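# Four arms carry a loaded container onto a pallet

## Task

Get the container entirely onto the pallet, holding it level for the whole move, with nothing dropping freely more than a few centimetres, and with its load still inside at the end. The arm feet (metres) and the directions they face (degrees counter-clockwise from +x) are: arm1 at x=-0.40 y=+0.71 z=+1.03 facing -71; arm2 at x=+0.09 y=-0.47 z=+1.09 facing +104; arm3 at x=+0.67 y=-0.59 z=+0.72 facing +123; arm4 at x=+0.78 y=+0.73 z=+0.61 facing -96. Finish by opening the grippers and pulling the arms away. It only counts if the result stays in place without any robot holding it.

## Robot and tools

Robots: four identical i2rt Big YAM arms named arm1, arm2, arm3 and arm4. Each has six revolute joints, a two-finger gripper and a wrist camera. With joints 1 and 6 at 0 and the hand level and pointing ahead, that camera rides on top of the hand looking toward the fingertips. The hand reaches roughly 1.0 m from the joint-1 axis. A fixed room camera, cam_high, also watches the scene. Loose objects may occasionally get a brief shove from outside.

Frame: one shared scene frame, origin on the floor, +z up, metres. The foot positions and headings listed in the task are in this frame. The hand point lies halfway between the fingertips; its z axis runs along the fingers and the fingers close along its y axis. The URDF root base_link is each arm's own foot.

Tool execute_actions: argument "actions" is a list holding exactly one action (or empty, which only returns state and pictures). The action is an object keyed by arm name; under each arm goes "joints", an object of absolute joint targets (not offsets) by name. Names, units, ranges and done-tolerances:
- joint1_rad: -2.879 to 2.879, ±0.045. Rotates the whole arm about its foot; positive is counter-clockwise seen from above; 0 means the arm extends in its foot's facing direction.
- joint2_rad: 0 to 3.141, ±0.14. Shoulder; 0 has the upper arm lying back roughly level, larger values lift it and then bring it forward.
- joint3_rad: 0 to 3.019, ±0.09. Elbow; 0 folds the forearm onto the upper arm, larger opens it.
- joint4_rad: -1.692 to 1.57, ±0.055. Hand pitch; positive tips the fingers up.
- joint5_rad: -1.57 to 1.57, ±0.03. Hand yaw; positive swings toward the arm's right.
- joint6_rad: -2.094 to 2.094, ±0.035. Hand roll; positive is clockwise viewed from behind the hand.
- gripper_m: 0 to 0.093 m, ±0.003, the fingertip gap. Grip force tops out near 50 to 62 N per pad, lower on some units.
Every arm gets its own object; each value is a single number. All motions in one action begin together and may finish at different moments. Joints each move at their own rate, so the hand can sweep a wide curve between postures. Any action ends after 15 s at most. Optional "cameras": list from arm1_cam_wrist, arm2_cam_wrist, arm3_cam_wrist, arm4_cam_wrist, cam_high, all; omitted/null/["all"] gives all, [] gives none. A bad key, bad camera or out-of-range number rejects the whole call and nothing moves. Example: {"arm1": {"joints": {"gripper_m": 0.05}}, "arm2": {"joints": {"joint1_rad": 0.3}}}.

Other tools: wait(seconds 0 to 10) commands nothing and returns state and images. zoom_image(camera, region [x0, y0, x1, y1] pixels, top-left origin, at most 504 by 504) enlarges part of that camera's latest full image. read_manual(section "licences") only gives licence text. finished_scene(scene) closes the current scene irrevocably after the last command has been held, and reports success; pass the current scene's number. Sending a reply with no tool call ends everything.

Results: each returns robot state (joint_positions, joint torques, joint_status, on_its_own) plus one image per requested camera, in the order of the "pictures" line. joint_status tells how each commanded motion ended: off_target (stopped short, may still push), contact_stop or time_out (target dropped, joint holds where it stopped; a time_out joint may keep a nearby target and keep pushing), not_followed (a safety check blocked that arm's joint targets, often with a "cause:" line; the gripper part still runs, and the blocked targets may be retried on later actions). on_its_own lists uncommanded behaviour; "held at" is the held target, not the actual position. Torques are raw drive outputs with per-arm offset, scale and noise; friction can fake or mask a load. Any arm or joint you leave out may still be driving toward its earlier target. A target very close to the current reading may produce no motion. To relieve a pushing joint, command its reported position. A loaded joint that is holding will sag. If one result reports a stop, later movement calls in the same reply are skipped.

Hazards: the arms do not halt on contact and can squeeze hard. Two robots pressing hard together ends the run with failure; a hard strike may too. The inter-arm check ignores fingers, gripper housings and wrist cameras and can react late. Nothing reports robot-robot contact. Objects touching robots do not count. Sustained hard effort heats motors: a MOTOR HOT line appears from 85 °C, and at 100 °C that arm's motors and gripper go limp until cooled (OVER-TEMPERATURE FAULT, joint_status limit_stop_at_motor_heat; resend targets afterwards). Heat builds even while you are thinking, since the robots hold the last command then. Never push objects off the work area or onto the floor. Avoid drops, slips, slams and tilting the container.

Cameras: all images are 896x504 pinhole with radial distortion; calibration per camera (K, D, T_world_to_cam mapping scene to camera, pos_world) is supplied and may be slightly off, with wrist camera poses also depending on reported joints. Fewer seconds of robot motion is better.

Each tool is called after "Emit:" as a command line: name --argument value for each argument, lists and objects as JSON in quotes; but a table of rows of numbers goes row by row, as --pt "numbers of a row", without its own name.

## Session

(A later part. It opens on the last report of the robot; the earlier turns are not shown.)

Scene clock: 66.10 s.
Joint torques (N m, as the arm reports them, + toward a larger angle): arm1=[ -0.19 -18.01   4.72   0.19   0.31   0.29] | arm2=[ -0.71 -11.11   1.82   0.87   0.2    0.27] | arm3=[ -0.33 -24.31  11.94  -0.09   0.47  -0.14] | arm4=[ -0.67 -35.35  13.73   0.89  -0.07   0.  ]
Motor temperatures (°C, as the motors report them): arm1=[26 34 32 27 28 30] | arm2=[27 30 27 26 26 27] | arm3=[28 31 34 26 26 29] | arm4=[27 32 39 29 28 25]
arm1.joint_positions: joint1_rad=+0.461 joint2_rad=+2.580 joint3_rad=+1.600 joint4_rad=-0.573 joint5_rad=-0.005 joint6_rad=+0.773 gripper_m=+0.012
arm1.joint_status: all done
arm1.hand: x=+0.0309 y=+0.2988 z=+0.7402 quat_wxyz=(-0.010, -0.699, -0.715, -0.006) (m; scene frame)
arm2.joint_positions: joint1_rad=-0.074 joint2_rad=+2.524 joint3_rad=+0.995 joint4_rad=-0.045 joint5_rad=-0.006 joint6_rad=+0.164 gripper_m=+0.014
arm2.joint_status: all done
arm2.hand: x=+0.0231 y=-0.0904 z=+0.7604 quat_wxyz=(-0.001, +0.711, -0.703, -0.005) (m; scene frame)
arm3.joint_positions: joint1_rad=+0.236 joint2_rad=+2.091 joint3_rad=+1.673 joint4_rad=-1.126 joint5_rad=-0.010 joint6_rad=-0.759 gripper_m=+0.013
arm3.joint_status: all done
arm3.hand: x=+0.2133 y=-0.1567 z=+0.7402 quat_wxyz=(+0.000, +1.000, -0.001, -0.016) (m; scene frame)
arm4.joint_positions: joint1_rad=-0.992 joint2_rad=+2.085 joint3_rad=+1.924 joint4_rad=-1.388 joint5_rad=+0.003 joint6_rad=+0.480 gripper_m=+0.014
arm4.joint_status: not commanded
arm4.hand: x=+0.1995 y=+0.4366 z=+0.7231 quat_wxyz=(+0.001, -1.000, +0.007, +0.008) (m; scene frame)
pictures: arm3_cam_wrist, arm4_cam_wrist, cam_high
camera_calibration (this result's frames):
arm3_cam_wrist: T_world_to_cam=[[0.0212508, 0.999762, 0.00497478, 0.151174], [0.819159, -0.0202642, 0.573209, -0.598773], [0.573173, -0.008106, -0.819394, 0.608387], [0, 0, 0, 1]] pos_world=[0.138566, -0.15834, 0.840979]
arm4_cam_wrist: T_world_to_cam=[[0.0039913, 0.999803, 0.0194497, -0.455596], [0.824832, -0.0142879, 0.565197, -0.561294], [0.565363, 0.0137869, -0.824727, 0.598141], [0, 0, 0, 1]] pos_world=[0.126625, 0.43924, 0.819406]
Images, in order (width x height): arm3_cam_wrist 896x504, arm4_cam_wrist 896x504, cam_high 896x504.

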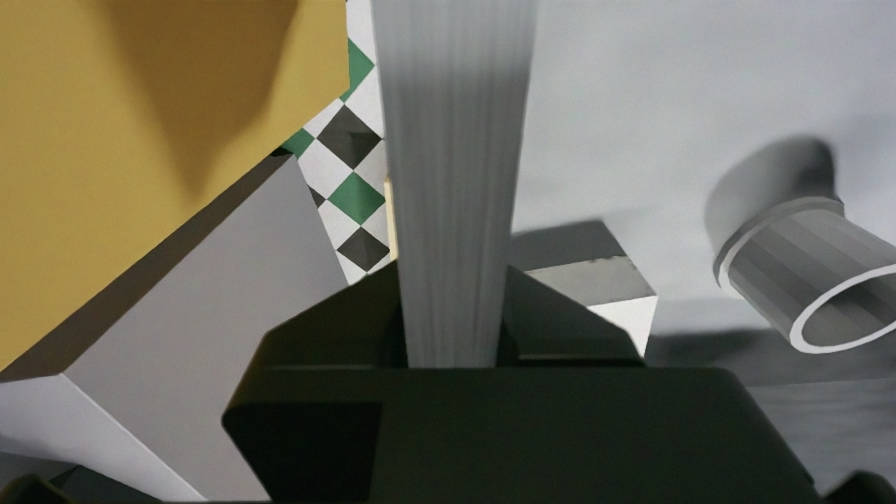

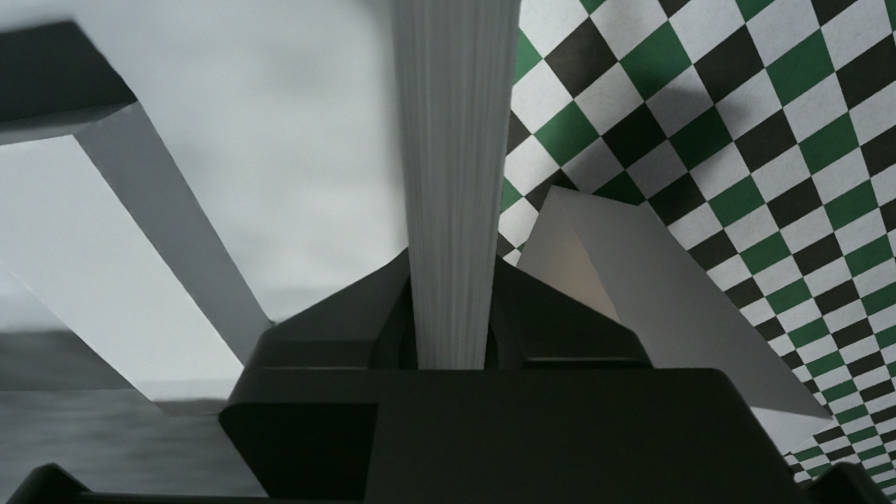

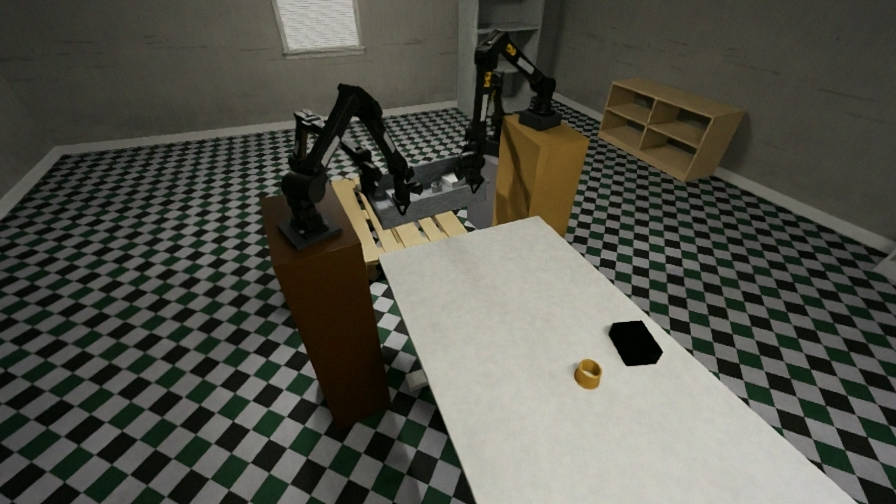

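Emit:
execute_actions --actions '[{"arm1":{"joints":{"gripper_m":0.093,"joint2_rad":2.58}},"arm2":{"joints":{"gripper_m":0.093,"joint2_rad":2.51}}}]' --cameras '[]'

Emit:
execute_actions --actions '[{"arm1":{"joints":{"joint2_rad":2.2,"joint3_rad":1.48,"joint4_rad":-0.8}},"arm2":{"joints":{"joint2_rad":2.1,"joint3_rad":0.9,"joint4_rad":-0.35}},"arm3":{"joints":{"joint4_rad":-1.2,"joint5_rad":0.03}},"arm4":{"joints":{"joint4_rad":-1.47,"joint5_rad":-0.02}}}]' --cameras '[]'

Emit:
execute_actions --actions '[{"arm1":{"joints":{"joint1_rad":-0.6,"joint2_rad":1.2,"joint3_rad":1.0,"joint4_rad":-1.0}},"arm2":{"joints":{"joint1_rad":1.2,"joint2_rad":1.2,"joint3_rad":1.0,"joint4_rad":-1.0}}}]' --cameras '["arm3_cam_wrist","arm4_cam_wrist","cam_high"]'

Emit:
zoom_image --camera "cam_high" --region '[330, 120, 530, 250]'

Scene clock: 67.30 s.
Joint torques (N m, as the arm reports them, + toward a larger angle): arm1=[ -0.01 -19.71   4.75   0.17   0.17   0.09] | arm2=[ -0.63 -13.65   1.81   0.88   0.07   0.23] | arm3=[ -0.36 -23.88  12.26  -0.23   0.55  -0.12] | arm4=[ -0.64 -35.46  13.73   0.8   -0.08   0.  ]
Motor temperatures (°C, as the motors report them): arm1=[26 34 32 27 28 30] | arm2=[27 30 27 26 26 27] | arm3=[28 31 34 26 26 29] | arm4=[27 32 39 29 28 25]
arm1.joint_positions: joint1_rad=+0.461 joint2_rad=+2.580 joint3_rad=+1.600 joint4_rad=-0.573 joint5_rad=-0.002 joint6_rad=+0.794 gripper_m=+0.093
arm1.joint_status: all done
arm1.hand: x=+0.0305 y=+0.2984 z=+0.7402 quat_wxyz=(-0.010, -0.707, -0.707, -0.005) (m; scene frame)
arm2.joint_positions: joint1_rad=-0.075 joint2_rad=+2.524 joint3_rad=+0.995 joint4_rad=-0.045 joint5_rad=-0.002 joint6_rad=+0.168 gripper_m=+0.093
arm2.joint_status: all done
arm2.hand: x=+0.0239 y=-0.0903 z=+0.7604 quat_wxyz=(-0.002, +0.709, -0.705, -0.004) (m; scene frame)
arm3.joint_positions: joint1_rad=+0.236 joint2_rad=+2.091 joint3_rad=+1.670 joint4_rad=-1.127 joint5_rad=-0.012 joint6_rad=-0.762 gripper_m=+0.013
arm3.joint_status: not commanded
arm3.hand: x=+0.2144 y=-0.1580 z=+0.7389 quat_wxyz=(+0.002, +1.000, +0.000, -0.015) (m; scene frame)
arm4.joint_positions: joint1_rad=-0.992 joint2_rad=+2.083 joint3_rad=+1.924 joint4_rad=-1.387 joint5_rad=+0.003 joint6_rad=+0.478 gripper_m=+0.014
arm4.joint_status: not commanded
arm4.hand: x=+0.1996 y=+0.4360 z=+0.7246 quat_wxyz=(+0.000, -1.000, +0.006, +0.009) (m; scene frame)
pictures: none
No camera images: the call's "cameras" was empty. Leave "cameras" out to get every camera's image.

Scene clock: 68.70 s.
Joint torques (N m, as the arm reports them, + toward a larger angle): arm1=[ -0.48 -17.36   6.27  -0.34   0.16   0.03] | arm2=[ -0.62 -10.42   3.99   0.4    0.07   0.23] | arm3=[  0.63 -24.16  11.97  -0.79   0.18  -0.03] | arm4=[ -0.66 -34.02  13.15   0.11  -0.24   0.01]
Motor temperatures (°C, as the motors report them): arm1=[26 34 32 27 28 30] | arm2=[27 30 27 26 26 27] | arm3=[28 32 35 26 26 29] | arm4=[27 32 39 29 28 25]
arm1.joint_positions: joint1_rad=+0.464 joint2_rad=+2.177 joint3_rad=+1.475 joint4_rad=-0.790 joint5_rad=-0.002 joint6_rad=+0.799 gripper_m=+0.093
arm1.joint_status: all done
arm1.hand: x=+0.0371 y=+0.2931 z=+0.9399 quat_wxyz=(-0.041, -0.707, -0.706, -0.005) (m; scene frame)
arm2.joint_positions: joint1_rad=-0.075 joint2_rad=+2.080 joint3_rad=+0.896 joint4_rad=-0.341 joint5_rad=-0.002 joint6_rad=+0.168 gripper_m=+0.093
arm2.joint_status: all done
arm2.hand: x=+0.0179 y=-0.0566 z=+0.9228 quat_wxyz=(-0.016, +0.709, -0.705, -0.025) (m; scene frame)
arm3.joint_positions: joint1_rad=+0.228 joint2_rad=+2.089 joint3_rad=+1.670 joint4_rad=-1.174 joint5_rad=+0.026 joint6_rad=-0.773 gripper_m=+0.012
arm3.joint_status: all done
arm3.hand: x=+0.2305 y=-0.1578 z=+0.7402 quat_wxyz=(+0.004, +1.000, +0.002, +0.014) (m; scene frame)
arm4.joint_positions: joint1_rad=-0.987 joint2_rad=+2.073 joint3_rad=+1.930 joint4_rad=-1.454 joint5_rad=-0.014 joint6_rad=+0.478 gripper_m=+0.014
arm4.joint_status: all done
arm4.hand: x=+0.2151 y=+0.4375 z=+0.7326 quat_wxyz=(+0.004, -1.000, +0.004, -0.018) (m; scene frame)
pictures: none
No camera images: the call's "cameras" was empty. Leave "cameras" out to get every camera's image.

Scene clock: 70.33 s.
Joint torques (N m, as the arm reports them, + toward a larger angle): arm1=[-0.09 -7.97  7.8   0.09 -0.01  0.01] | arm2=[ 0.08 -6.09  9.25  1.04  0.05  0.2 ] | arm3=[  0.31 -24.2   12.01  -0.71   0.2    0.  ] | arm4=[ -0.77 -33.92  13.31   0.25  -0.24   0.  ]
Motor temperatures (°C, as the motors report them): arm1=[26 34 32 27 28 30] | arm2=[27 30 28 26 26 27] | arm3=[28 32 35 26 26 29] | arm4=[27 33 39 29 28 25]
arm1.joint_positions: joint1_rad=-0.600 joint2_rad=+1.195 joint3_rad=+1.004 joint4_rad=-0.990 joint5_rad=+0.001 joint6_rad=+0.799 gripper_m=+0.093
arm1.joint_status: all done
arm1.hand: x=-0.5074 y=+0.3142 z=+1.2328 quat_wxyz=(-0.167, -0.951, -0.245, +0.093) (m; scene frame)
arm2.joint_positions: joint1_rad=+1.201 joint2_rad=+1.196 joint3_rad=+0.992 joint4_rad=-0.991 joint5_rad=-0.001 joint6_rad=+0.170 gripper_m=+0.093
arm2.joint_status: all done
arm2.hand: x=-0.3163 y=-0.4262 z=+1.2915 quat_wxyz=(-0.001, +0.972, -0.141, -0.189) (m; scene frame)
arm3.joint_positions: joint1_rad=+0.228 joint2_rad=+2.089 joint3_rad=+1.670 joint4_rad=-1.174 joint5_rad=+0.026 joint6_rad=-0.773 gripper_m=+0.012
arm3.joint_status: not commanded
arm3.hand: x=+0.2305 y=-0.1578 z=+0.7402 quat_wxyz=(+0.004, +1.000, +0.002, +0.014) (m; scene frame)
arm4.joint_positions: joint1_rad=-0.987 joint2_rad=+2.073 joint3_rad=+1.930 joint4_rad=-1.454 joint5_rad=-0.014 joint6_rad=+0.478 gripper_m=+0.014
arm4.joint_status: not commanded
arm4.hand: x=+0.2151 y=+0.4375 z=+0.7326 quat_wxyz=(+0.004, -1.000, +0.004, -0.018) (m; scene frame)
pictures: arm3_cam_wrist, arm4_cam_wrist, cam_high
camera_calibration (this result's frames):
arm3_cam_wrist: T_world_to_cam=[[0.0151558, 0.999883, -0.00213776, 0.158517], [0.782839, -0.0105358, 0.622136, -0.639185], [0.62204, -0.0111025, -0.782906, 0.559752], [0, 0, 0, 1]] pos_world=[0.149788, -0.159018, 0.836233]
arm4_cam_wrist: T_world_to_cam=[[-0.00317201, 0.999663, 0.0257743, -0.459749], [0.794699, -0.013125, 0.606861, -0.604036], [0.606995, 0.0224077, -0.79439, 0.562119], [0, 0, 0, 1]] pos_world=[0.137365, 0.43907, 0.824957]
Images, in order (width x height): arm3_cam_wrist 896x504, arm4_cam_wrist 896x504, cam_high 896x504.

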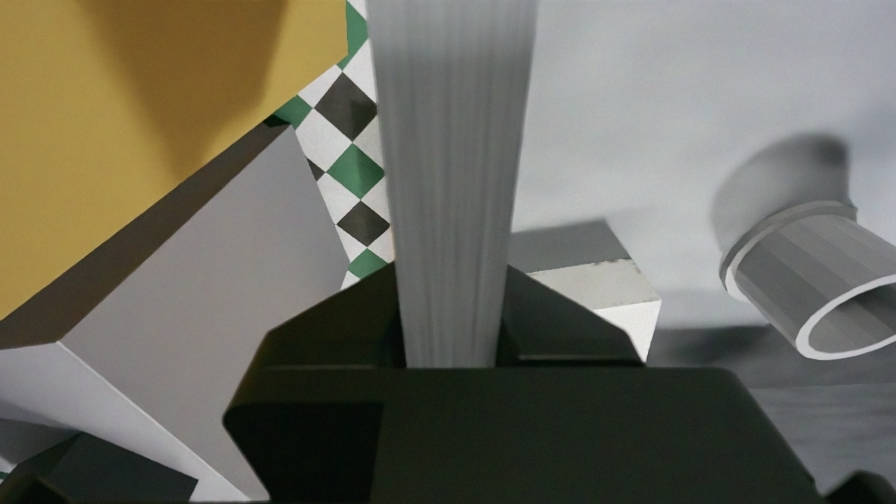

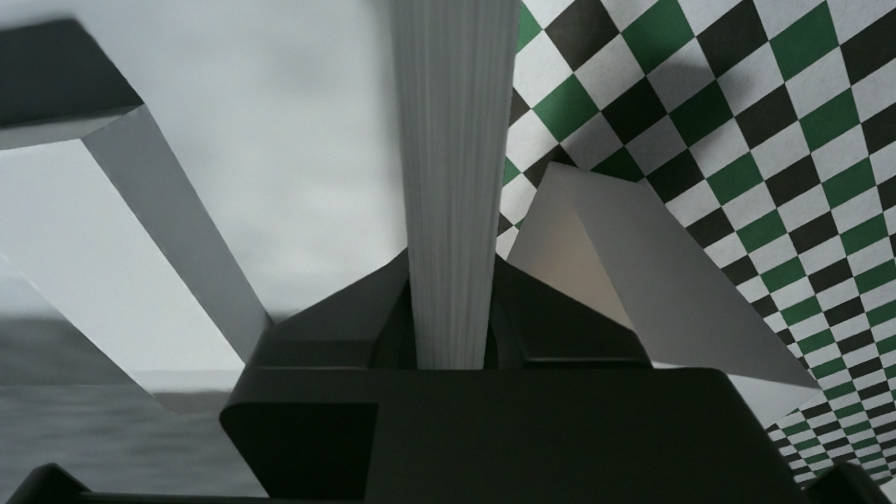

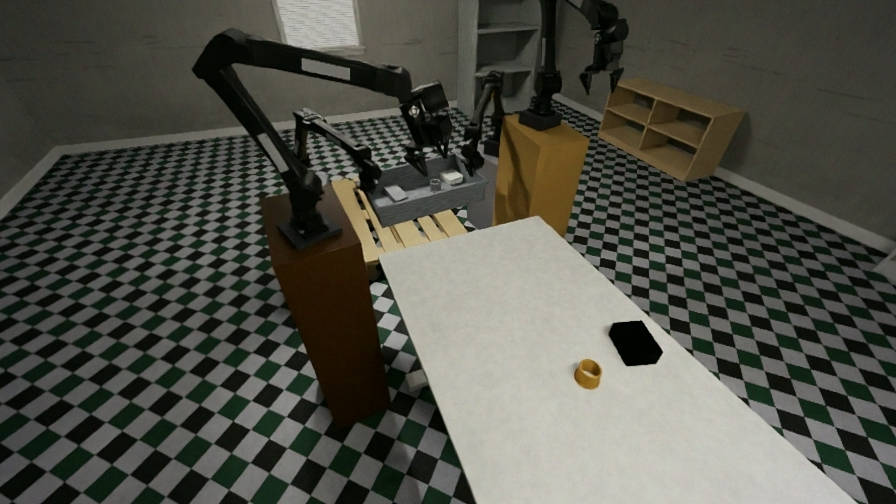

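Region (330, 120, 530, 250) of cam_high's 896x504 image, scaled by 2.520, with more detail than that image has; it fills the top 328 rows of this view, and the rest is white.

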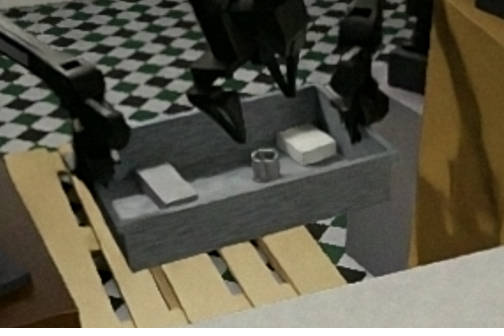

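Emit:
execute_actions --actions '[{"arm3":{"joints":{"joint1_rad":0.105,"joint2_rad":1.985,"joint3_rad":1.52,"joint4_rad":-1.01,"joint5_rad":0.025,"joint6_rad":-0.883}},"arm4":{"joints":{"joint1_rad":-0.955,"joint2_rad":1.805,"joint3_rad":1.58,"joint4_rad":-1.245,"joint5_rad":-0.017,"joint6_rad":0.507}}}]' --cameras '["cam_high"]'

Scene clock: 72.10 s.
Joint torques (N m, as the arm reports them, + toward a larger angle): arm1=[ 0.12 -8.05  7.83  0.12 -0.01  0.02] | arm2=[-0.08 -6.07  9.26  1.02  0.05  0.21] | arm3=[  0.76 -21.46  11.92   0.28   0.22   0.16] | arm4=[ -0.62 -30.41  10.2    0.6   -0.22   0.08]
Motor temperatures (°C, as the motors report them): arm1=[26 34 32 27 28 30] | arm2=[27 30 28 26 26 27] | arm3=[28 32 35 26 26 29] | arm4=[27 33 39 29 28 25]
arm1.joint_positions: joint1_rad=-0.600 joint2_rad=+1.195 joint3_rad=+1.004 joint4_rad=-0.990 joint5_rad=+0.001 joint6_rad=+0.799 gripper_m=+0.093
arm1.joint_status: not commanded
arm1.hand: x=-0.5074 y=+0.3142 z=+1.2328 quat_wxyz=(-0.167, -0.951, -0.245, +0.093) (m; scene frame)
arm2.joint_positions: joint1_rad=+1.201 joint2_rad=+1.196 joint3_rad=+0.992 joint4_rad=-0.991 joint5_rad=-0.001 joint6_rad=+0.170 gripper_m=+0.093
arm2.joint_status: not commanded
arm2.hand: x=-0.3163 y=-0.4262 z=+1.2915 quat_wxyz=(-0.001, +0.972, -0.141, -0.189) (m; scene frame)
arm3.joint_positions: joint1_rad=+0.103 joint2_rad=+2.046 joint3_rad=+1.474 joint4_rad=-1.012 joint5_rad=+0.021 joint6_rad=-0.907 gripper_m=+0.012
arm3.joint_status: all done
arm3.hand: x=+0.3105 y=-0.1374 z=+0.6983 quat_wxyz=(+0.004, +1.000, +0.006, +0.009) (m; scene frame)
arm4.joint_positions: joint1_rad=-0.958 joint2_rad=+1.903 joint3_rad=+1.542 joint4_rad=-1.239 joint5_rad=-0.011 joint6_rad=+0.499 gripper_m=+0.014
arm4.joint_status: all done
arm4.hand: x=+0.2900 y=+0.4583 z=+0.6894 quat_wxyz=(+0.007, -1.000, +0.000, -0.018) (m; scene frame)
pictures: cam_high
Images, in order (width x height): cam_high 896x504.

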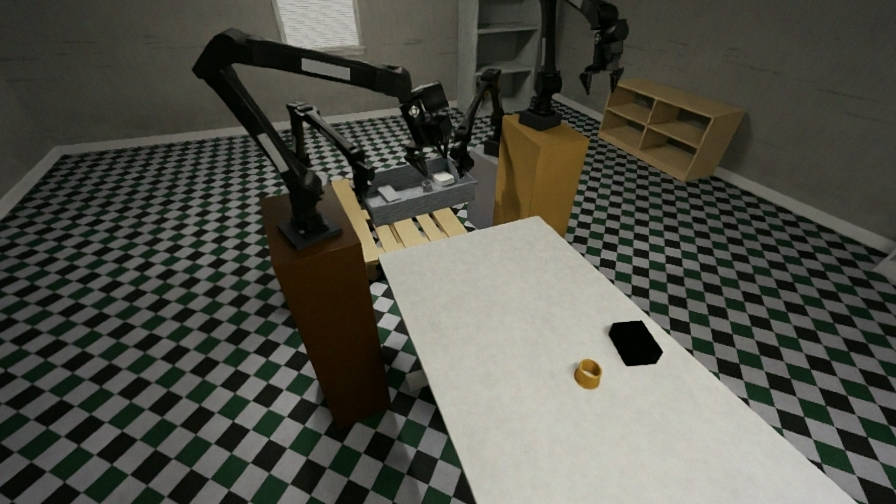

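Emit:
execute_actions --actions '[{"arm3":{"joints":{"joint1_rad":-0.004,"joint2_rad":2.01,"joint3_rad":1.338,"joint4_rad":-0.815,"joint6_rad":-0.98}},"arm4":{"joints":{"joint1_rad":-0.878,"joint2_rad":1.706,"joint3_rad":1.277,"joint4_rad":-1.035,"joint5_rad":-0.02,"joint6_rad":0.59}}}]' --cameras '[]'

Emit:
execute_actions --actions '[{"arm3":{"joints":{"joint1_rad":-0.14,"joint2_rad":2.10,"joint3_rad":1.202,"joint4_rad":-0.605,"joint5_rad":0.03,"joint6_rad":-1.115}},"arm4":{"joints":{"joint1_rad":-0.776,"joint2_rad":1.70,"joint3_rad":1.014,"joint4_rad":-0.79,"joint5_rad":-0.022,"joint6_rad":0.692}}}]' --cameras '["cam_high"]'

Scene clock: 73.40 s.
Joint torques (N m, as the arm reports them, + toward a larger angle): arm1=[ 0.02 -7.99  7.83  0.11 -0.01  0.01] | arm2=[-0.05 -6.03  9.25  1.05  0.05  0.2 ] | arm3=[  0.84 -18.87  10.53   0.59  -0.02   0.08] | arm4=[ -0.21 -27.05  10.16   0.76  -0.4   -0.04]
Motor temperatures (°C, as the motors report them): arm1=[26 34 32 27 28 30] | arm2=[27 29 28 26 26 27] | arm3=[28 32 35 26 26 29] | arm4=[27 33 39 29 28 25]
arm1.joint_positions: joint1_rad=-0.600 joint2_rad=+1.195 joint3_rad=+1.004 joint4_rad=-0.990 joint5_rad=+0.001 joint6_rad=+0.799 gripper_m=+0.093
arm1.joint_status: not commanded
arm1.hand: x=-0.5074 y=+0.3142 z=+1.2328 quat_wxyz=(-0.167, -0.951, -0.245, +0.093) (m; scene frame)
arm2.joint_positions: joint1_rad=+1.201 joint2_rad=+1.196 joint3_rad=+0.992 joint4_rad=-0.991 joint5_rad=-0.001 joint6_rad=+0.170 gripper_m=+0.093
arm2.joint_status: not commanded
arm2.hand: x=-0.3163 y=-0.4262 z=+1.2915 quat_wxyz=(-0.001, +0.972, -0.141, -0.189) (m; scene frame)
arm3.joint_positions: joint1_rad=-0.006 joint2_rad=+2.052 joint3_rad=+1.297 joint4_rad=-0.830 joint5_rad=+0.026 joint6_rad=-0.998 gripper_m=+0.012
arm3.joint_status: all done
arm3.hand: x=+0.3840 y=-0.1365 z=+0.6416 quat_wxyz=(+0.004, +1.000, -0.002, +0.011) (m; scene frame)
arm4.joint_positions: joint1_rad=-0.879 joint2_rad=+1.799 joint3_rad=+1.229 joint4_rad=-1.033 joint5_rad=-0.009 joint6_rad=+0.595 gripper_m=+0.014
arm4.joint_status: all done
arm4.hand: x=+0.3736 y=+0.4607 z=+0.6364 quat_wxyz=(+0.010, -1.000, +0.008, -0.019) (m; scene frame)
pictures: none
No camera images: the call's "cameras" was empty. Leave "cameras" out to get every camera's image.

Scene clock: 74.53 s.
Joint torques (N m, as the arm reports them, + toward a larger angle): arm1=[ 0.03 -7.95  7.84  0.11 -0.01  0.01] | arm2=[-0.1  -6.12  9.27  1.05  0.05  0.21] | arm3=[  1.04 -18.44   7.96   0.37  -0.13   0.01] | arm4=[ -0.47 -22.87   9.56   0.7   -0.58  -0.11]
Motor temperatures (°C, as the motors report them): arm1=[26 33 32 27 28 30] | arm2=[27 29 29 26 26 27] | arm3=[28 32 34 26 26 29] | arm4=[27 33 39 29 28 25]
arm1.joint_positions: joint1_rad=-0.600 joint2_rad=+1.195 joint3_rad=+1.004 joint4_rad=-0.990 joint5_rad=+0.001 joint6_rad=+0.799 gripper_m=+0.093
arm1.joint_status: not commanded
arm1.hand: x=-0.5074 y=+0.3142 z=+1.2328 quat_wxyz=(-0.167, -0.951, -0.245, +0.093) (m; scene frame)
arm2.joint_positions: joint1_rad=+1.201 joint2_rad=+1.196 joint3_rad=+0.992 joint4_rad=-0.991 joint5_rad=-0.001 joint6_rad=+0.170 gripper_m=+0.093
arm2.joint_status: not commanded
arm2.hand: x=-0.3163 y=-0.4262 z=+1.2915 quat_wxyz=(-0.001, +0.972, -0.141, -0.189) (m; scene frame)
arm3.joint_positions: joint1_rad=-0.143 joint2_rad=+2.141 joint3_rad=+1.173 joint4_rad=-0.611 joint5_rad=+0.033 joint6_rad=-1.127 gripper_m=+0.012
arm3.joint_status: all done
arm3.hand: x=+0.4630 y=-0.1338 z=+0.5659 quat_wxyz=(+0.002, +1.000, -0.006, +0.014) (m; scene frame)
arm4.joint_positions: joint1_rad=-0.778 joint2_rad=+1.779 joint3_rad=+0.957 joint4_rad=-0.790 joint5_rad=-0.007 joint6_rad=+0.703 gripper_m=+0.014
arm4.joint_status: all done
arm4.hand: x=+0.4581 y=+0.4663 z=+0.5664 quat_wxyz=(+0.015, -1.000, +0.012, -0.021) (m; scene frame)
pictures: cam_high
Images, in order (width x height): cam_high 896x504.

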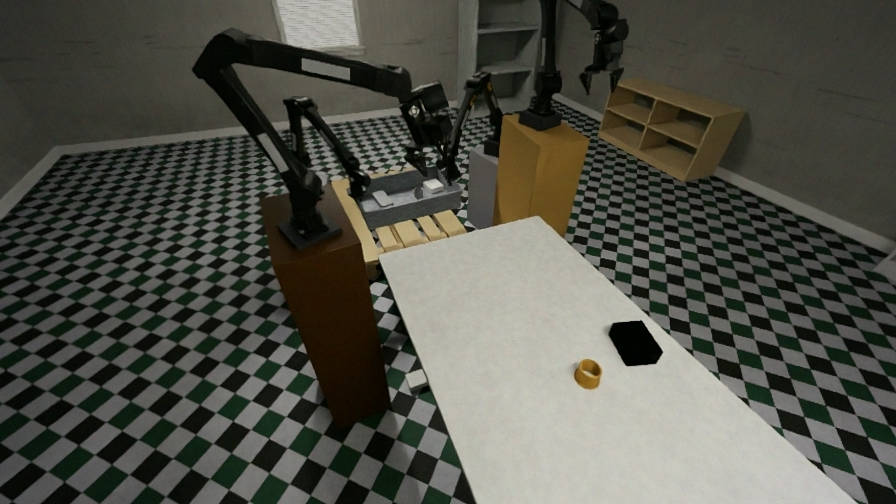

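Emit:
execute_actions --actions '[{"arm3":{"joints":{"joint1_rad":-0.292,"joint2_rad":2.225,"joint3_rad":1.134,"joint4_rad":-0.41,"joint6_rad":-1.275}},"arm4":{"joints":{"joint1_rad":-0.643,"joint2_rad":1.80,"joint3_rad":0.835,"joint4_rad":-0.525,"joint5_rad":-0.025,"joint6_rad":0.82}}}]' --cameras '[]'

Emit:
execute_actions --actions '[{"arm3":{"joints":{"joint1_rad":-0.462,"joint2_rad":2.415,"joint3_rad":1.18,"joint4_rad":-0.245,"joint6_rad":-1.445}},"arm4":{"joints":{"joint1_rad":-0.462,"joint2_rad":2.0,"joint3_rad":0.71,"joint4_rad":-0.205,"joint5_rad":-0.028,"joint6_rad":1.0}}}]' --cameras '["cam_high"]'

Scene clock: 75.87 s.
Joint torques (N m, as the arm reports them, + toward a larger angle): arm1=[ 0.03 -7.99  7.81  0.12 -0.01  0.02] | arm2=[-0.08 -6.07  9.27  1.06  0.05  0.2 ] | arm3=[  0.76 -18.45   6.32   0.16  -0.09   0.01] | arm4=[ -0.49 -19.43   7.91   1.21  -0.79  -0.04]
Motor temperatures (°C, as the motors report them): arm1=[26 33 32 27 28 30] | arm2=[27 29 29 26 26 27] | arm3=[28 32 34 26 26 29] | arm4=[27 32 39 29 28 25]
arm1.joint_positions: joint1_rad=-0.600 joint2_rad=+1.195 joint3_rad=+1.004 joint4_rad=-0.990 joint5_rad=+0.001 joint6_rad=+0.799 gripper_m=+0.093
arm1.joint_status: not commanded
arm1.hand: x=-0.5074 y=+0.3142 z=+1.2328 quat_wxyz=(-0.167, -0.951, -0.245, +0.093) (m; scene frame)
arm2.joint_positions: joint1_rad=+1.201 joint2_rad=+1.196 joint3_rad=+0.992 joint4_rad=-0.991 joint5_rad=-0.001 joint6_rad=+0.170 gripper_m=+0.093
arm2.joint_status: not commanded
arm2.hand: x=-0.3163 y=-0.4262 z=+1.2915 quat_wxyz=(-0.001, +0.972, -0.141, -0.189) (m; scene frame)
arm3.joint_positions: joint1_rad=-0.293 joint2_rad=+2.270 joint3_rad=+1.108 joint4_rad=-0.411 joint5_rad=+0.031 joint6_rad=-1.286 gripper_m=+0.012
arm3.joint_status: all done
arm3.hand: x=+0.5409 y=-0.1374 z=+0.4935 quat_wxyz=(+0.003, +1.000, -0.002, +0.012) (m; scene frame)
arm4.joint_positions: joint1_rad=-0.647 joint2_rad=+1.856 joint3_rad=+0.778 joint4_rad=-0.537 joint5_rad=-0.005 joint6_rad=+0.827 gripper_m=+0.014
arm4.joint_status: all done
arm4.hand: x=+0.5316 y=+0.4658 z=+0.4980 quat_wxyz=(+0.019, -1.000, +0.009, -0.020) (m; scene frame)
pictures: none
No camera images: the call's "cameras" was empty. Leave "cameras" out to get every camera's image.

Scene clock: 77.03 s.
Joint torques (N m, as the arm reports them, + toward a larger angle): arm1=[ 0.05 -7.94  7.83  0.1  -0.01  0.02] | arm2=[-0.04 -6.06  9.24  1.03  0.05  0.2 ] | arm3=[  1.52 -18.85   6.24   0.03   0.13   0.06] | arm4=[ -0.27 -20.18   4.39   1.76  -0.8   -0.06]
Motor temperatures (°C, as the motors report them): arm1=[26 33 32 27 28 30] | arm2=[27 29 29 26 26 27] | arm3=[28 32 34 26 26 29] | arm4=[27 32 38 29 28 25]
arm1.joint_positions: joint1_rad=-0.600 joint2_rad=+1.195 joint3_rad=+1.004 joint4_rad=-0.990 joint5_rad=+0.001 joint6_rad=+0.799 gripper_m=+0.093
arm1.joint_status: not commanded
arm1.hand: x=-0.5074 y=+0.3142 z=+1.2328 quat_wxyz=(-0.167, -0.951, -0.245, +0.093) (m; scene frame)
arm2.joint_positions: joint1_rad=+1.201 joint2_rad=+1.196 joint3_rad=+0.992 joint4_rad=-0.991 joint5_rad=-0.001 joint6_rad=+0.170 gripper_m=+0.093
arm2.joint_status: not commanded
arm2.hand: x=-0.3163 y=-0.4262 z=+1.2915 quat_wxyz=(-0.001, +0.972, -0.141, -0.189) (m; scene frame)
arm3.joint_positions: joint1_rad=-0.466 joint2_rad=+2.464 joint3_rad=+1.136 joint4_rad=-0.244 joint5_rad=+0.026 joint6_rad=-1.461 gripper_m=+0.012
arm3.joint_status: all done
arm3.hand: x=+0.6209 y=-0.1414 z=+0.4113 quat_wxyz=(+0.005, +1.000, -0.001, +0.010) (m; scene frame)
arm4.joint_positions: joint1_rad=-0.464 joint2_rad=+2.064 joint3_rad=+0.670 joint4_rad=-0.228 joint5_rad=-0.008 joint6_rad=+1.008 gripper_m=+0.014
arm4.joint_status: all done
arm4.hand: x=+0.6109 y=+0.4650 z=+0.4162 quat_wxyz=(+0.024, -0.999, +0.007, -0.020) (m; scene frame)
pictures: cam_high
Images, in order (width x height): cam_high 896x504.

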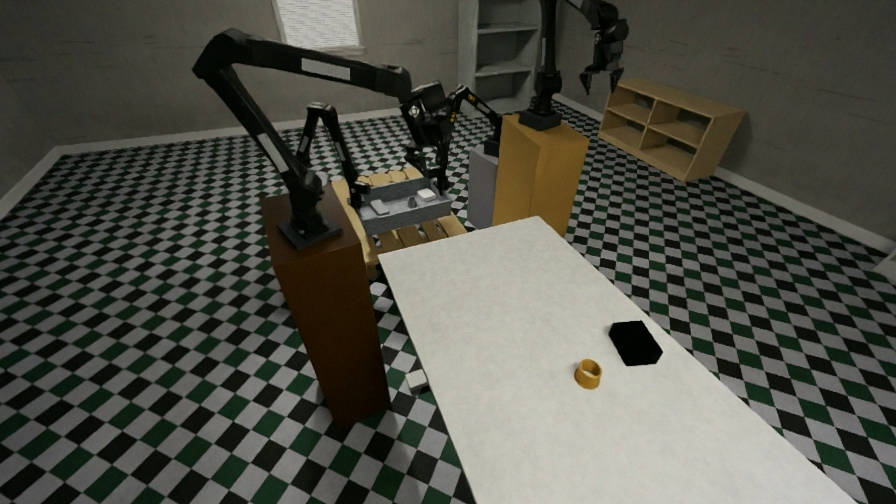

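Emit:
execute_actions --actions '[{"arm3":{"joints":{"joint1_rad":-0.64,"joint2_rad":2.615,"joint3_rad":1.30,"joint4_rad":-0.162,"joint6_rad":-1.622}},"arm4":{"joints":{"joint1_rad":-0.228,"joint2_rad":2.255,"joint3_rad":0.685,"joint4_rad":0.085,"joint5_rad":-0.03,"joint6_rad":1.232}}}]' --cameras '[]'

Emit:
execute_actions --actions '[{"arm3":{"joints":{"joint2_rad":2.797,"joint3_rad":1.445,"joint4_rad":-0.127}},"arm4":{"joints":{"joint2_rad":2.49,"joint3_rad":0.80,"joint4_rad":0.205}}}]' --cameras '["cam_high","arm3_cam_wrist","arm4_cam_wrist"]'

Scene clock: 78.43 s.
Joint torques (N m, as the arm reports them, + toward a larger angle): arm1=[ 0.04 -7.97  7.81  0.12 -0.01  0.01] | arm2=[-0.09 -6.05  9.25  1.05  0.05  0.2 ] | arm3=[  1.34 -18.7    5.07  -0.04   0.38   0.16] | arm4=[ -1.02 -20.     2.23   2.45  -0.76  -0.12]
Motor temperatures (°C, as the motors report them): arm1=[26 33 32 27 28 30] | arm2=[27 29 29 26 26 27] | arm3=[28 32 34 26 26 29] | arm4=[27 32 38 29 28 25]
arm1.joint_positions: joint1_rad=-0.600 joint2_rad=+1.195 joint3_rad=+1.004 joint4_rad=-0.990 joint5_rad=+0.001 joint6_rad=+0.799 gripper_m=+0.093
arm1.joint_status: not commanded
arm1.hand: x=-0.5074 y=+0.3142 z=+1.2328 quat_wxyz=(-0.167, -0.951, -0.245, +0.093) (m; scene frame)
arm2.joint_positions: joint1_rad=+1.201 joint2_rad=+1.196 joint3_rad=+0.992 joint4_rad=-0.991 joint5_rad=-0.001 joint6_rad=+0.170 gripper_m=+0.093
arm2.joint_status: not commanded
arm2.hand: x=-0.3163 y=-0.4262 z=+1.2915 quat_wxyz=(-0.001, +0.972, -0.141, -0.189) (m; scene frame)
arm3.joint_positions: joint1_rad=-0.651 joint2_rad=+2.663 joint3_rad=+1.260 joint4_rad=-0.160 joint5_rad=+0.022 joint6_rad=-1.648 gripper_m=+0.012
arm3.joint_status: all done
arm3.hand: x=+0.7035 y=-0.1377 z=+0.3346 quat_wxyz=(+0.002, +1.000, +0.000, +0.008) (m; scene frame)
arm4.joint_positions: joint1_rad=-0.226 joint2_rad=+2.317 joint3_rad=+0.646 joint4_rad=+0.044 joint5_rad=-0.012 joint6_rad=+1.241 gripper_m=+0.014
arm4.joint_status: all done
arm4.hand: x=+0.6919 y=+0.4691 z=+0.3432 quat_wxyz=(+0.029, -0.999, +0.005, -0.017) (m; scene frame)
pictures: none
No camera images: the call's "cameras" was empty. Leave "cameras" out to get every camera's image.

Scene clock: 79.43 s.
Joint torques (N m, as the arm reports them, + toward a larger angle): arm1=[-0.03 -7.97  7.83  0.12 -0.01  0.02] | arm2=[-0.11 -6.12  9.25  1.04  0.05  0.2 ] | arm3=[  1.65 -19.89   5.13  -0.01   0.53   0.17] | arm4=[ -0.44 -21.15   0.23   2.41  -0.73  -0.07]
Motor temperatures (°C, as the motors report them): arm1=[26 33 33 27 28 30] | arm2=[27 29 29 26 26 27] | arm3=[28 32 33 26 26 29] | arm4=[27 32 37 29 28 25]
arm1.joint_positions: joint1_rad=-0.600 joint2_rad=+1.195 joint3_rad=+1.004 joint4_rad=-0.990 joint5_rad=+0.001 joint6_rad=+0.799 gripper_m=+0.093
arm1.joint_status: not commanded
arm1.hand: x=-0.5074 y=+0.3142 z=+1.2328 quat_wxyz=(-0.167, -0.951, -0.245, +0.093) (m; scene frame)
arm2.joint_positions: joint1_rad=+1.201 joint2_rad=+1.196 joint3_rad=+0.992 joint4_rad=-0.991 joint5_rad=-0.001 joint6_rad=+0.170 gripper_m=+0.093
arm2.joint_status: not commanded
arm2.hand: x=-0.3163 y=-0.4262 z=+1.2915 quat_wxyz=(-0.001, +0.972, -0.141, -0.189) (m; scene frame)
arm3.joint_positions: joint1_rad=-0.650 joint2_rad=+2.851 joint3_rad=+1.401 joint4_rad=-0.124 joint5_rad=+0.020 joint6_rad=-1.647 gripper_m=+0.013
arm3.joint_status: all done
arm3.hand: x=+0.7019 y=-0.1443 z=+0.2613 quat_wxyz=(+0.008, +1.000, +0.000, +0.007) (m; scene frame)
arm4.joint_positions: joint1_rad=-0.227 joint2_rad=+2.561 joint3_rad=+0.776 joint4_rad=+0.167 joint5_rad=-0.012 joint6_rad=+1.241 gripper_m=+0.014
arm4.joint_status: all done
arm4.hand: x=+0.6900 y=+0.4638 z=+0.2689 quat_wxyz=(+0.025, -1.000, +0.005, -0.016) (m; scene frame)
pictures: arm3_cam_wrist, arm4_cam_wrist, cam_high
camera_calibration (this result's frames):
arm3_cam_wrist: T_world_to_cam=[[0.0197645, 0.999756, -0.00986694, 0.135658], [0.792238, -0.0096404, 0.610136, -0.713486], [0.609892, -0.019876, -0.792236, -0.0985608], [0, 0, 0, 1]] pos_world=[0.622681, -0.144463, 0.358578]
arm4_cam_wrist: T_world_to_cam=[[-0.00149307, 0.997799, 0.066292, -0.483799], [0.797171, -0.0388364, 0.602504, -0.688283], [0.603752, 0.0537456, -0.795358, -0.107099], [0, 0, 0, 1]] pos_world=[0.612618, 0.46176, 0.361583]
Images, in order (width x height): arm3_cam_wrist 896x504, arm4_cam_wrist 896x504, cam_high 896x504.

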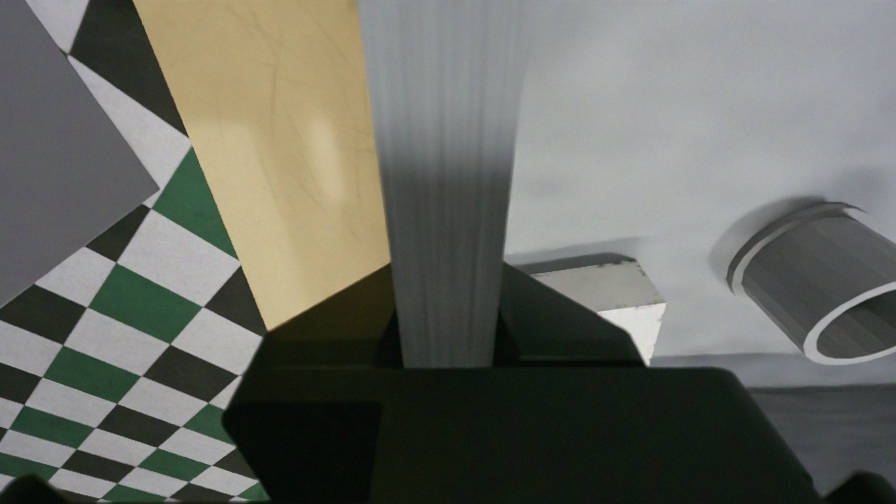

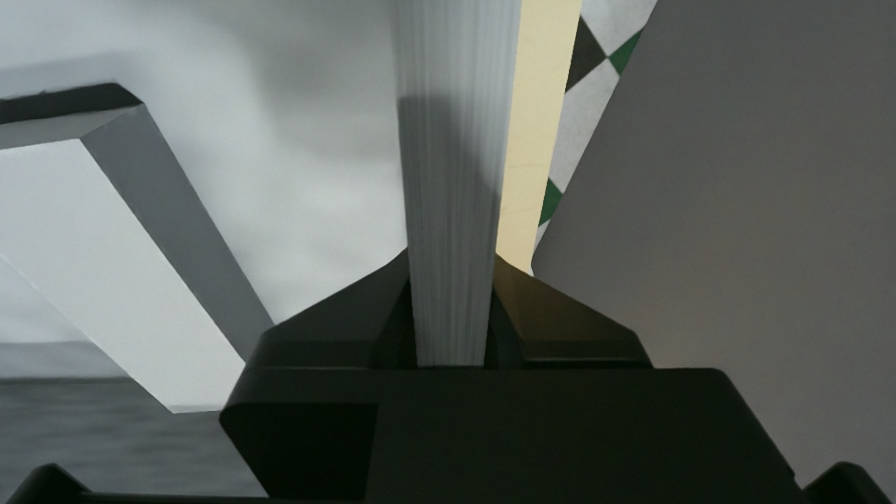

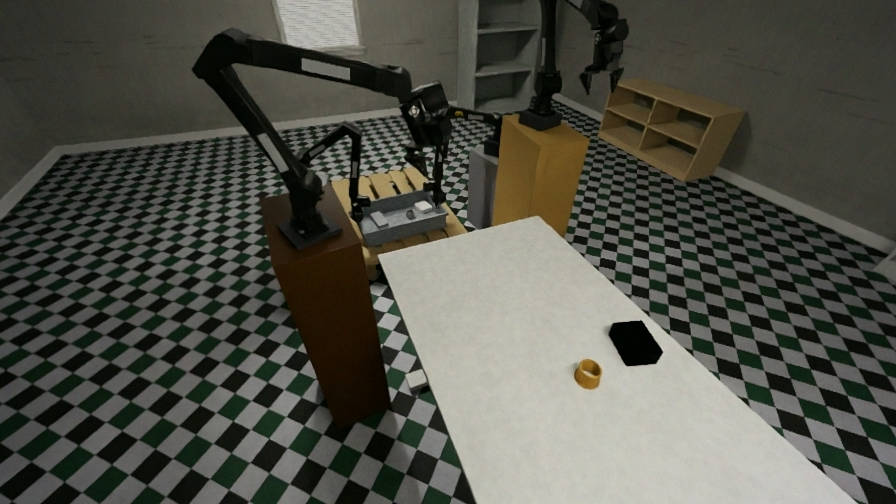

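Emit:
execute_actions --actions '[{"arm3":{"joints":{"joint2_rad":2.873,"joint3_rad":1.40,"joint4_rad":-0.015}},"arm4":{"joints":{"joint1_rad":-0.187,"joint2_rad":2.556,"joint3_rad":0.90,"joint4_rad":0.20,"joint6_rad":1.275}}}]' --cameras '["arm3_cam_wrist","arm4_cam_wrist"]'

Scene clock: 80.53 s.
Joint torques (N m, as the arm reports them, + toward a larger angle): arm1=[ 0.02 -7.94  7.82  0.11 -0.01  0.02] | arm2=[-0.06 -6.07  9.25  1.04  0.05  0.2 ] | arm3=[  1.35 -17.88   2.91   0.17   0.88   0.11] | arm4=[  1.13 -22.19   0.45   2.22  -0.64   0.13]
Motor temperatures (°C, as the motors report them): arm1=[26 33 33 27 28 30] | arm2=[27 29 30 26 26 27] | arm3=[28 32 33 26 26 29] | arm4=[27 32 37 29 28 25]
arm1.joint_positions: joint1_rad=-0.600 joint2_rad=+1.195 joint3_rad=+1.004 joint4_rad=-0.990 joint5_rad=+0.001 joint6_rad=+0.799 gripper_m=+0.093
arm1.joint_status: not commanded
arm1.hand: x=-0.5074 y=+0.3142 z=+1.2328 quat_wxyz=(-0.167, -0.951, -0.245, +0.093) (m; scene frame)
arm2.joint_positions: joint1_rad=+1.201 joint2_rad=+1.196 joint3_rad=+0.992 joint4_rad=-0.991 joint5_rad=-0.001 joint6_rad=+0.170 gripper_m=+0.093
arm2.joint_status: not commanded
arm2.hand: x=-0.3163 y=-0.4262 z=+1.2915 quat_wxyz=(-0.001, +0.972, -0.141, -0.189) (m; scene frame)
arm3.joint_positions: joint1_rad=-0.650 joint2_rad=+2.919 joint3_rad=+1.372 joint4_rad=-0.017 joint5_rad=+0.013 joint6_rad=-1.646 gripper_m=+0.013
arm3.joint_status: all done
arm3.hand: x=+0.6981 y=-0.1768 z=+0.2330 quat_wxyz=(+0.003, +1.000, -0.001, +0.004) (m; scene frame)
arm4.joint_positions: joint1_rad=-0.203 joint2_rad=+2.621 joint3_rad=+0.875 joint4_rad=+0.167 joint5_rad=-0.014 joint6_rad=+1.266 gripper_m=+0.014
arm4.joint_status: all done
arm4.hand: x=+0.6867 y=+0.4309 z=+0.2438 quat_wxyz=(+0.006, -1.000, +0.006, -0.011) (m; scene frame)
pictures: arm3_cam_wrist, arm4_cam_wrist
camera_calibration (this result's frames):
arm3_cam_wrist: T_world_to_cam=[[0.0213787, 0.999771, 0.000437066, 0.164456], [0.795904, -0.0172839, 0.605176, -0.696219], [0.605045, -0.01259, -0.796092, -0.113758], [0, 0, 0, 1]] pos_world=[0.619437, -0.177884, 0.330702]
arm4_cam_wrist: T_world_to_cam=[[0.00070423, 0.999574, 0.0291815, -0.44246], [0.803451, -0.0179394, 0.5951, -0.683328], [0.59537, 0.0230268, -0.803121, -0.102348], [0, 0, 0, 1]] pos_world=[0.610267, 0.43237, 0.337362]
Images, in order (width x height): arm3_cam_wrist 896x504, arm4_cam_wrist 896x504.

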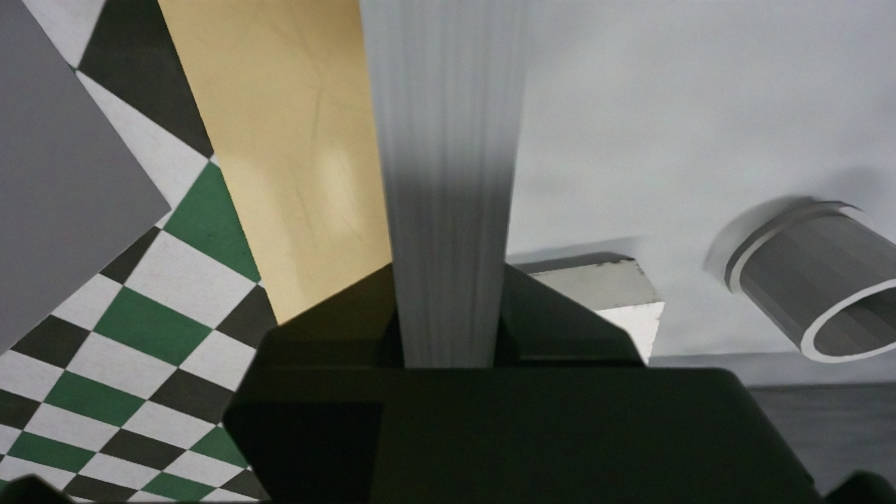

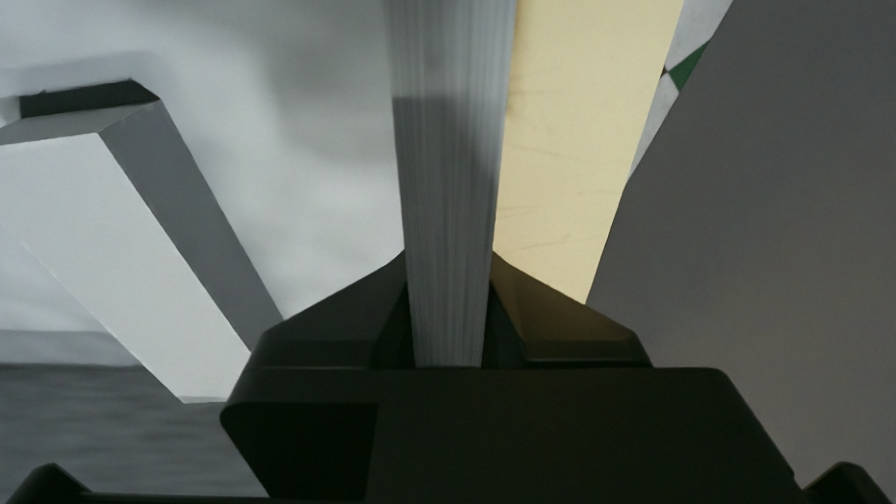

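Emit:
execute_actions --actions '[{"arm3":{"joints":{"joint2_rad":2.945,"joint3_rad":1.475}},"arm4":{"joints":{"joint2_rad":2.632,"joint3_rad":0.945,"joint4_rad":0.22}}}]' --cameras '[]'

Scene clock: 81.50 s.
Joint torques (N m, as the arm reports them, + toward a larger angle): arm1=[ 0.02 -7.98  7.83  0.11 -0.02  0.01] | arm2=[-0.11 -6.06  9.24  1.06  0.05  0.21] | arm3=[  1.   -17.79   3.67  -0.16  -0.05   0.12] | arm4=[  1.12 -19.93   1.3    2.73  -0.11   0.09]
Motor temperatures (°C, as the motors report them): arm1=[26 33 33 27 28 30] | arm2=[27 29 30 26 26 27] | arm3=[28 32 33 26 26 29] | arm4=[27 32 36 29 28 25]
arm1.joint_positions: joint1_rad=-0.600 joint2_rad=+1.195 joint3_rad=+1.004 joint4_rad=-0.990 joint5_rad=+0.001 joint6_rad=+0.799 gripper_m=+0.093
arm1.joint_status: not commanded
arm1.hand: x=-0.5074 y=+0.3142 z=+1.2328 quat_wxyz=(-0.167, -0.951, -0.245, +0.093) (m; scene frame)
arm2.joint_positions: joint1_rad=+1.201 joint2_rad=+1.196 joint3_rad=+0.992 joint4_rad=-0.991 joint5_rad=-0.001 joint6_rad=+0.170 gripper_m=+0.093
arm2.joint_status: not commanded
arm2.hand: x=-0.3163 y=-0.4262 z=+1.2915 quat_wxyz=(-0.001, +0.972, -0.141, -0.189) (m; scene frame)
arm3.joint_positions: joint1_rad=-0.648 joint2_rad=+2.981 joint3_rad=+1.437 joint4_rad=-0.012 joint5_rad=+0.030 joint6_rad=-1.642 gripper_m=+0.013
arm3.joint_status: all done
arm3.hand: x=+0.7002 y=-0.1738 z=+0.2091 quat_wxyz=(-0.001, +1.000, -0.002, +0.013) (m; scene frame)
arm4.joint_positions: joint1_rad=-0.203 joint2_rad=+2.673 joint3_rad=+0.909 joint4_rad=+0.173 joint5_rad=-0.026 joint6_rad=+1.268 gripper_m=+0.014
arm4.joint_status: all done
arm4.hand: x=+0.6898 y=+0.4339 z=+0.2263 quat_wxyz=(+0.010, -1.000, +0.007, -0.018) (m; scene frame)
pictures: none
No camera images: the call's "cameras" was empty. Leave "cameras" out to get every camera's image.

Emit:
execute_actions --actions '[{"arm3":{"joints":{"joint2_rad":2.985,"joint3_rad":1.49}},"arm4":{"joints":{"joint2_rad":2.655}}}]' --cameras '[]'

Emit:
execute_actions --actions '[{"arm3":{"joints":{"gripper_m":0.07}},"arm4":{"joints":{"gripper_m":0.07}}}]' --cameras '["arm3_cam_wrist","arm4_cam_wrist"]'

Scene clock: 83.53 s.
Joint torques (N m, as the arm reports them, + toward a larger angle): arm1=[-0.01 -7.91  7.82  0.11 -0.01  0.01] | arm2=[-0.1  -6.07  9.23  1.05  0.05  0.2 ] | arm3=[  0.82 -15.13   4.67   0.11  -0.16   0.1 ] | arm4=[  1.28 -17.89   1.16   2.7   -0.07   0.08]
Motor temperatures (°C, as the motors report them): arm1=[26 32 33 27 28 30] | arm2=[27 29 30 26 26 27] | arm3=[28 32 33 26 26 29] | arm4=[27 31 36 29 28 25]
arm1.joint_positions: joint1_rad=-0.600 joint2_rad=+1.195 joint3_rad=+1.004 joint4_rad=-0.990 joint5_rad=+0.001 joint6_rad=+0.799 gripper_m=+0.093
arm1.joint_status: not commanded
arm1.hand: x=-0.5074 y=+0.3142 z=+1.2328 quat_wxyz=(-0.167, -0.951, -0.245, +0.093) (m; scene frame)
arm2.joint_positions: joint1_rad=+1.201 joint2_rad=+1.196 joint3_rad=+0.992 joint4_rad=-0.991 joint5_rad=-0.001 joint6_rad=+0.170 gripper_m=+0.093
arm2.joint_status: not commanded
arm2.hand: x=-0.3163 y=-0.4262 z=+1.2915 quat_wxyz=(-0.001, +0.972, -0.141, -0.189) (m; scene frame)
arm3.joint_positions: joint1_rad=-0.647 joint2_rad=+2.984 joint3_rad=+1.441 joint4_rad=-0.012 joint5_rad=+0.033 joint6_rad=-1.640 gripper_m=+0.013
arm3.joint_status: all done
arm3.hand: x=+0.7004 y=-0.1736 z=+0.2078 quat_wxyz=(-0.001, +1.000, -0.002, +0.014) (m; scene frame)
arm4.joint_positions: joint1_rad=-0.203 joint2_rad=+2.676 joint3_rad=+0.910 joint4_rad=+0.174 joint5_rad=-0.027 joint6_rad=+1.268 gripper_m=+0.014
arm4.joint_status: all done
arm4.hand: x=+0.6902 y=+0.4349 z=+0.2252 quat_wxyz=(+0.011, -1.000, +0.007, -0.019) (m; scene frame)
pictures: none
No camera images: the call's "cameras" was empty. Leave "cameras" out to get every camera's image.

Scene clock: 84.27 s.
Joint torques (N m, as the arm reports them, + toward a larger angle): arm1=[ 0.07 -7.98  7.83  0.12 -0.01  0.02] | arm2=[-0.05 -6.09  9.25  1.03  0.05  0.21] | arm3=[  0.97 -15.81   1.49   0.04  -0.14   0.09] | arm4=[  0.4  -18.45  -0.55   1.35   0.02   0.05]
Motor temperatures (°C, as the motors report them): arm1=[26 32 33 27 28 30] | arm2=[27 29 30 26 26 27] | arm3=[28 32 32 26 26 29] | arm4=[27 31 35 29 28 25]
arm1.joint_positions: joint1_rad=-0.600 joint2_rad=+1.195 joint3_rad=+1.004 joint4_rad=-0.990 joint5_rad=+0.001 joint6_rad=+0.799 gripper_m=+0.093
arm1.joint_status: not commanded
arm1.hand: x=-0.5074 y=+0.3142 z=+1.2328 quat_wxyz=(-0.167, -0.951, -0.245, +0.093) (m; scene frame)
arm2.joint_positions: joint1_rad=+1.201 joint2_rad=+1.196 joint3_rad=+0.992 joint4_rad=-0.991 joint5_rad=-0.001 joint6_rad=+0.170 gripper_m=+0.093
arm2.joint_status: not commanded
arm2.hand: x=-0.3163 y=-0.4262 z=+1.2915 quat_wxyz=(-0.001, +0.972, -0.141, -0.189) (m; scene frame)
arm3.joint_positions: joint1_rad=-0.647 joint2_rad=+2.985 joint3_rad=+1.486 joint4_rad=-0.013 joint5_rad=+0.033 joint6_rad=-1.636 gripper_m=+0.070
arm3.joint_status: all done
arm3.hand: x=+0.7023 y=-0.1464 z=+0.2084 quat_wxyz=(-0.022, +1.000, -0.005, +0.015) (m; scene frame)
arm4.joint_positions: joint1_rad=-0.198 joint2_rad=+2.675 joint3_rad=+0.940 joint4_rad=+0.208 joint5_rad=-0.028 joint6_rad=+1.269 gripper_m=+0.070
arm4.joint_status: all done
arm4.hand: x=+0.6838 y=+0.4081 z=+0.2233 quat_wxyz=(-0.020, -1.000, +0.004, -0.010) (m; scene frame)
pictures: arm3_cam_wrist, arm4_cam_wrist
camera_calibration (this result's frames):
arm3_cam_wrist: T_world_to_cam=[[0.0279393, 0.998325, 0.0506544, 0.118696], [0.781289, -0.053419, 0.62188, -0.682728], [0.623544, 0.0222008, -0.781473, -0.146453], [0, 0, 0, 1]] pos_world=[0.621411, -0.151716, 0.304113]
arm4_cam_wrist: T_world_to_cam=[[-0.00232736, 0.999723, -0.0234021, -0.405384], [0.804732, 0.0157647, 0.593429, -0.683505], [0.593634, -0.0174513, -0.804546, -0.0986297], [0, 0, 0, 1]] pos_world=[0.607644, 0.414326, 0.316773]
Images, in order (width x height): arm3_cam_wrist 896x504, arm4_cam_wrist 896x504.

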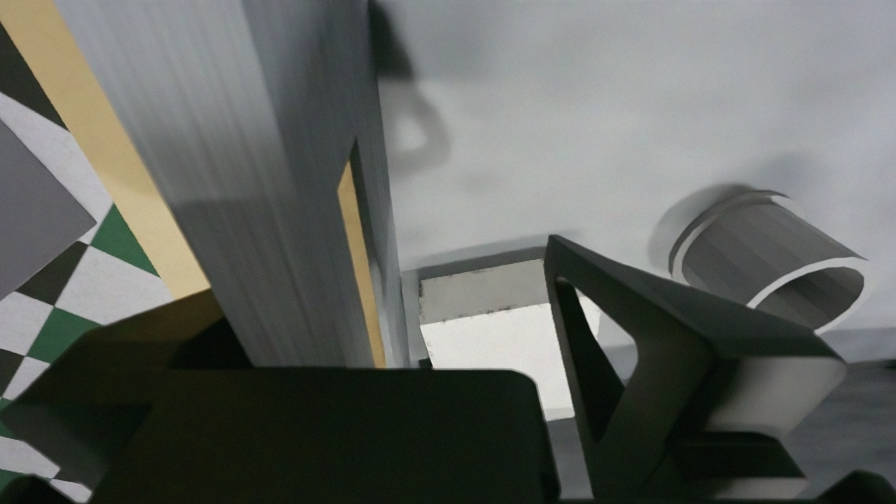

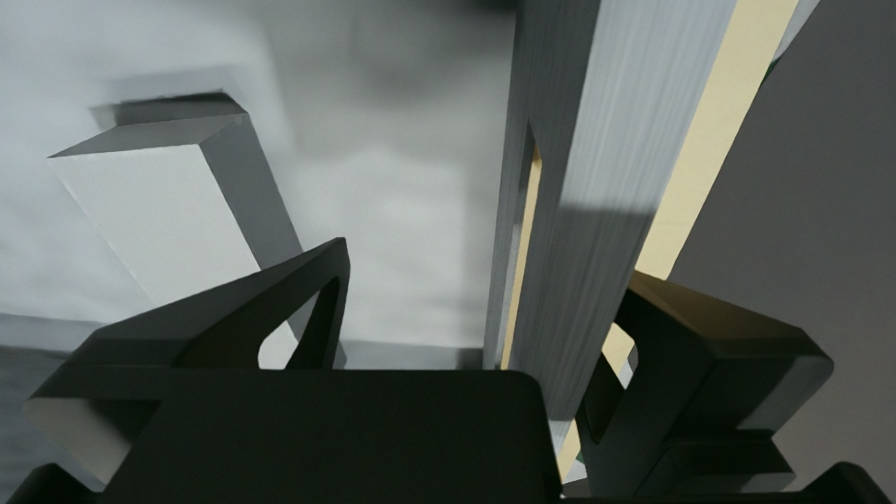

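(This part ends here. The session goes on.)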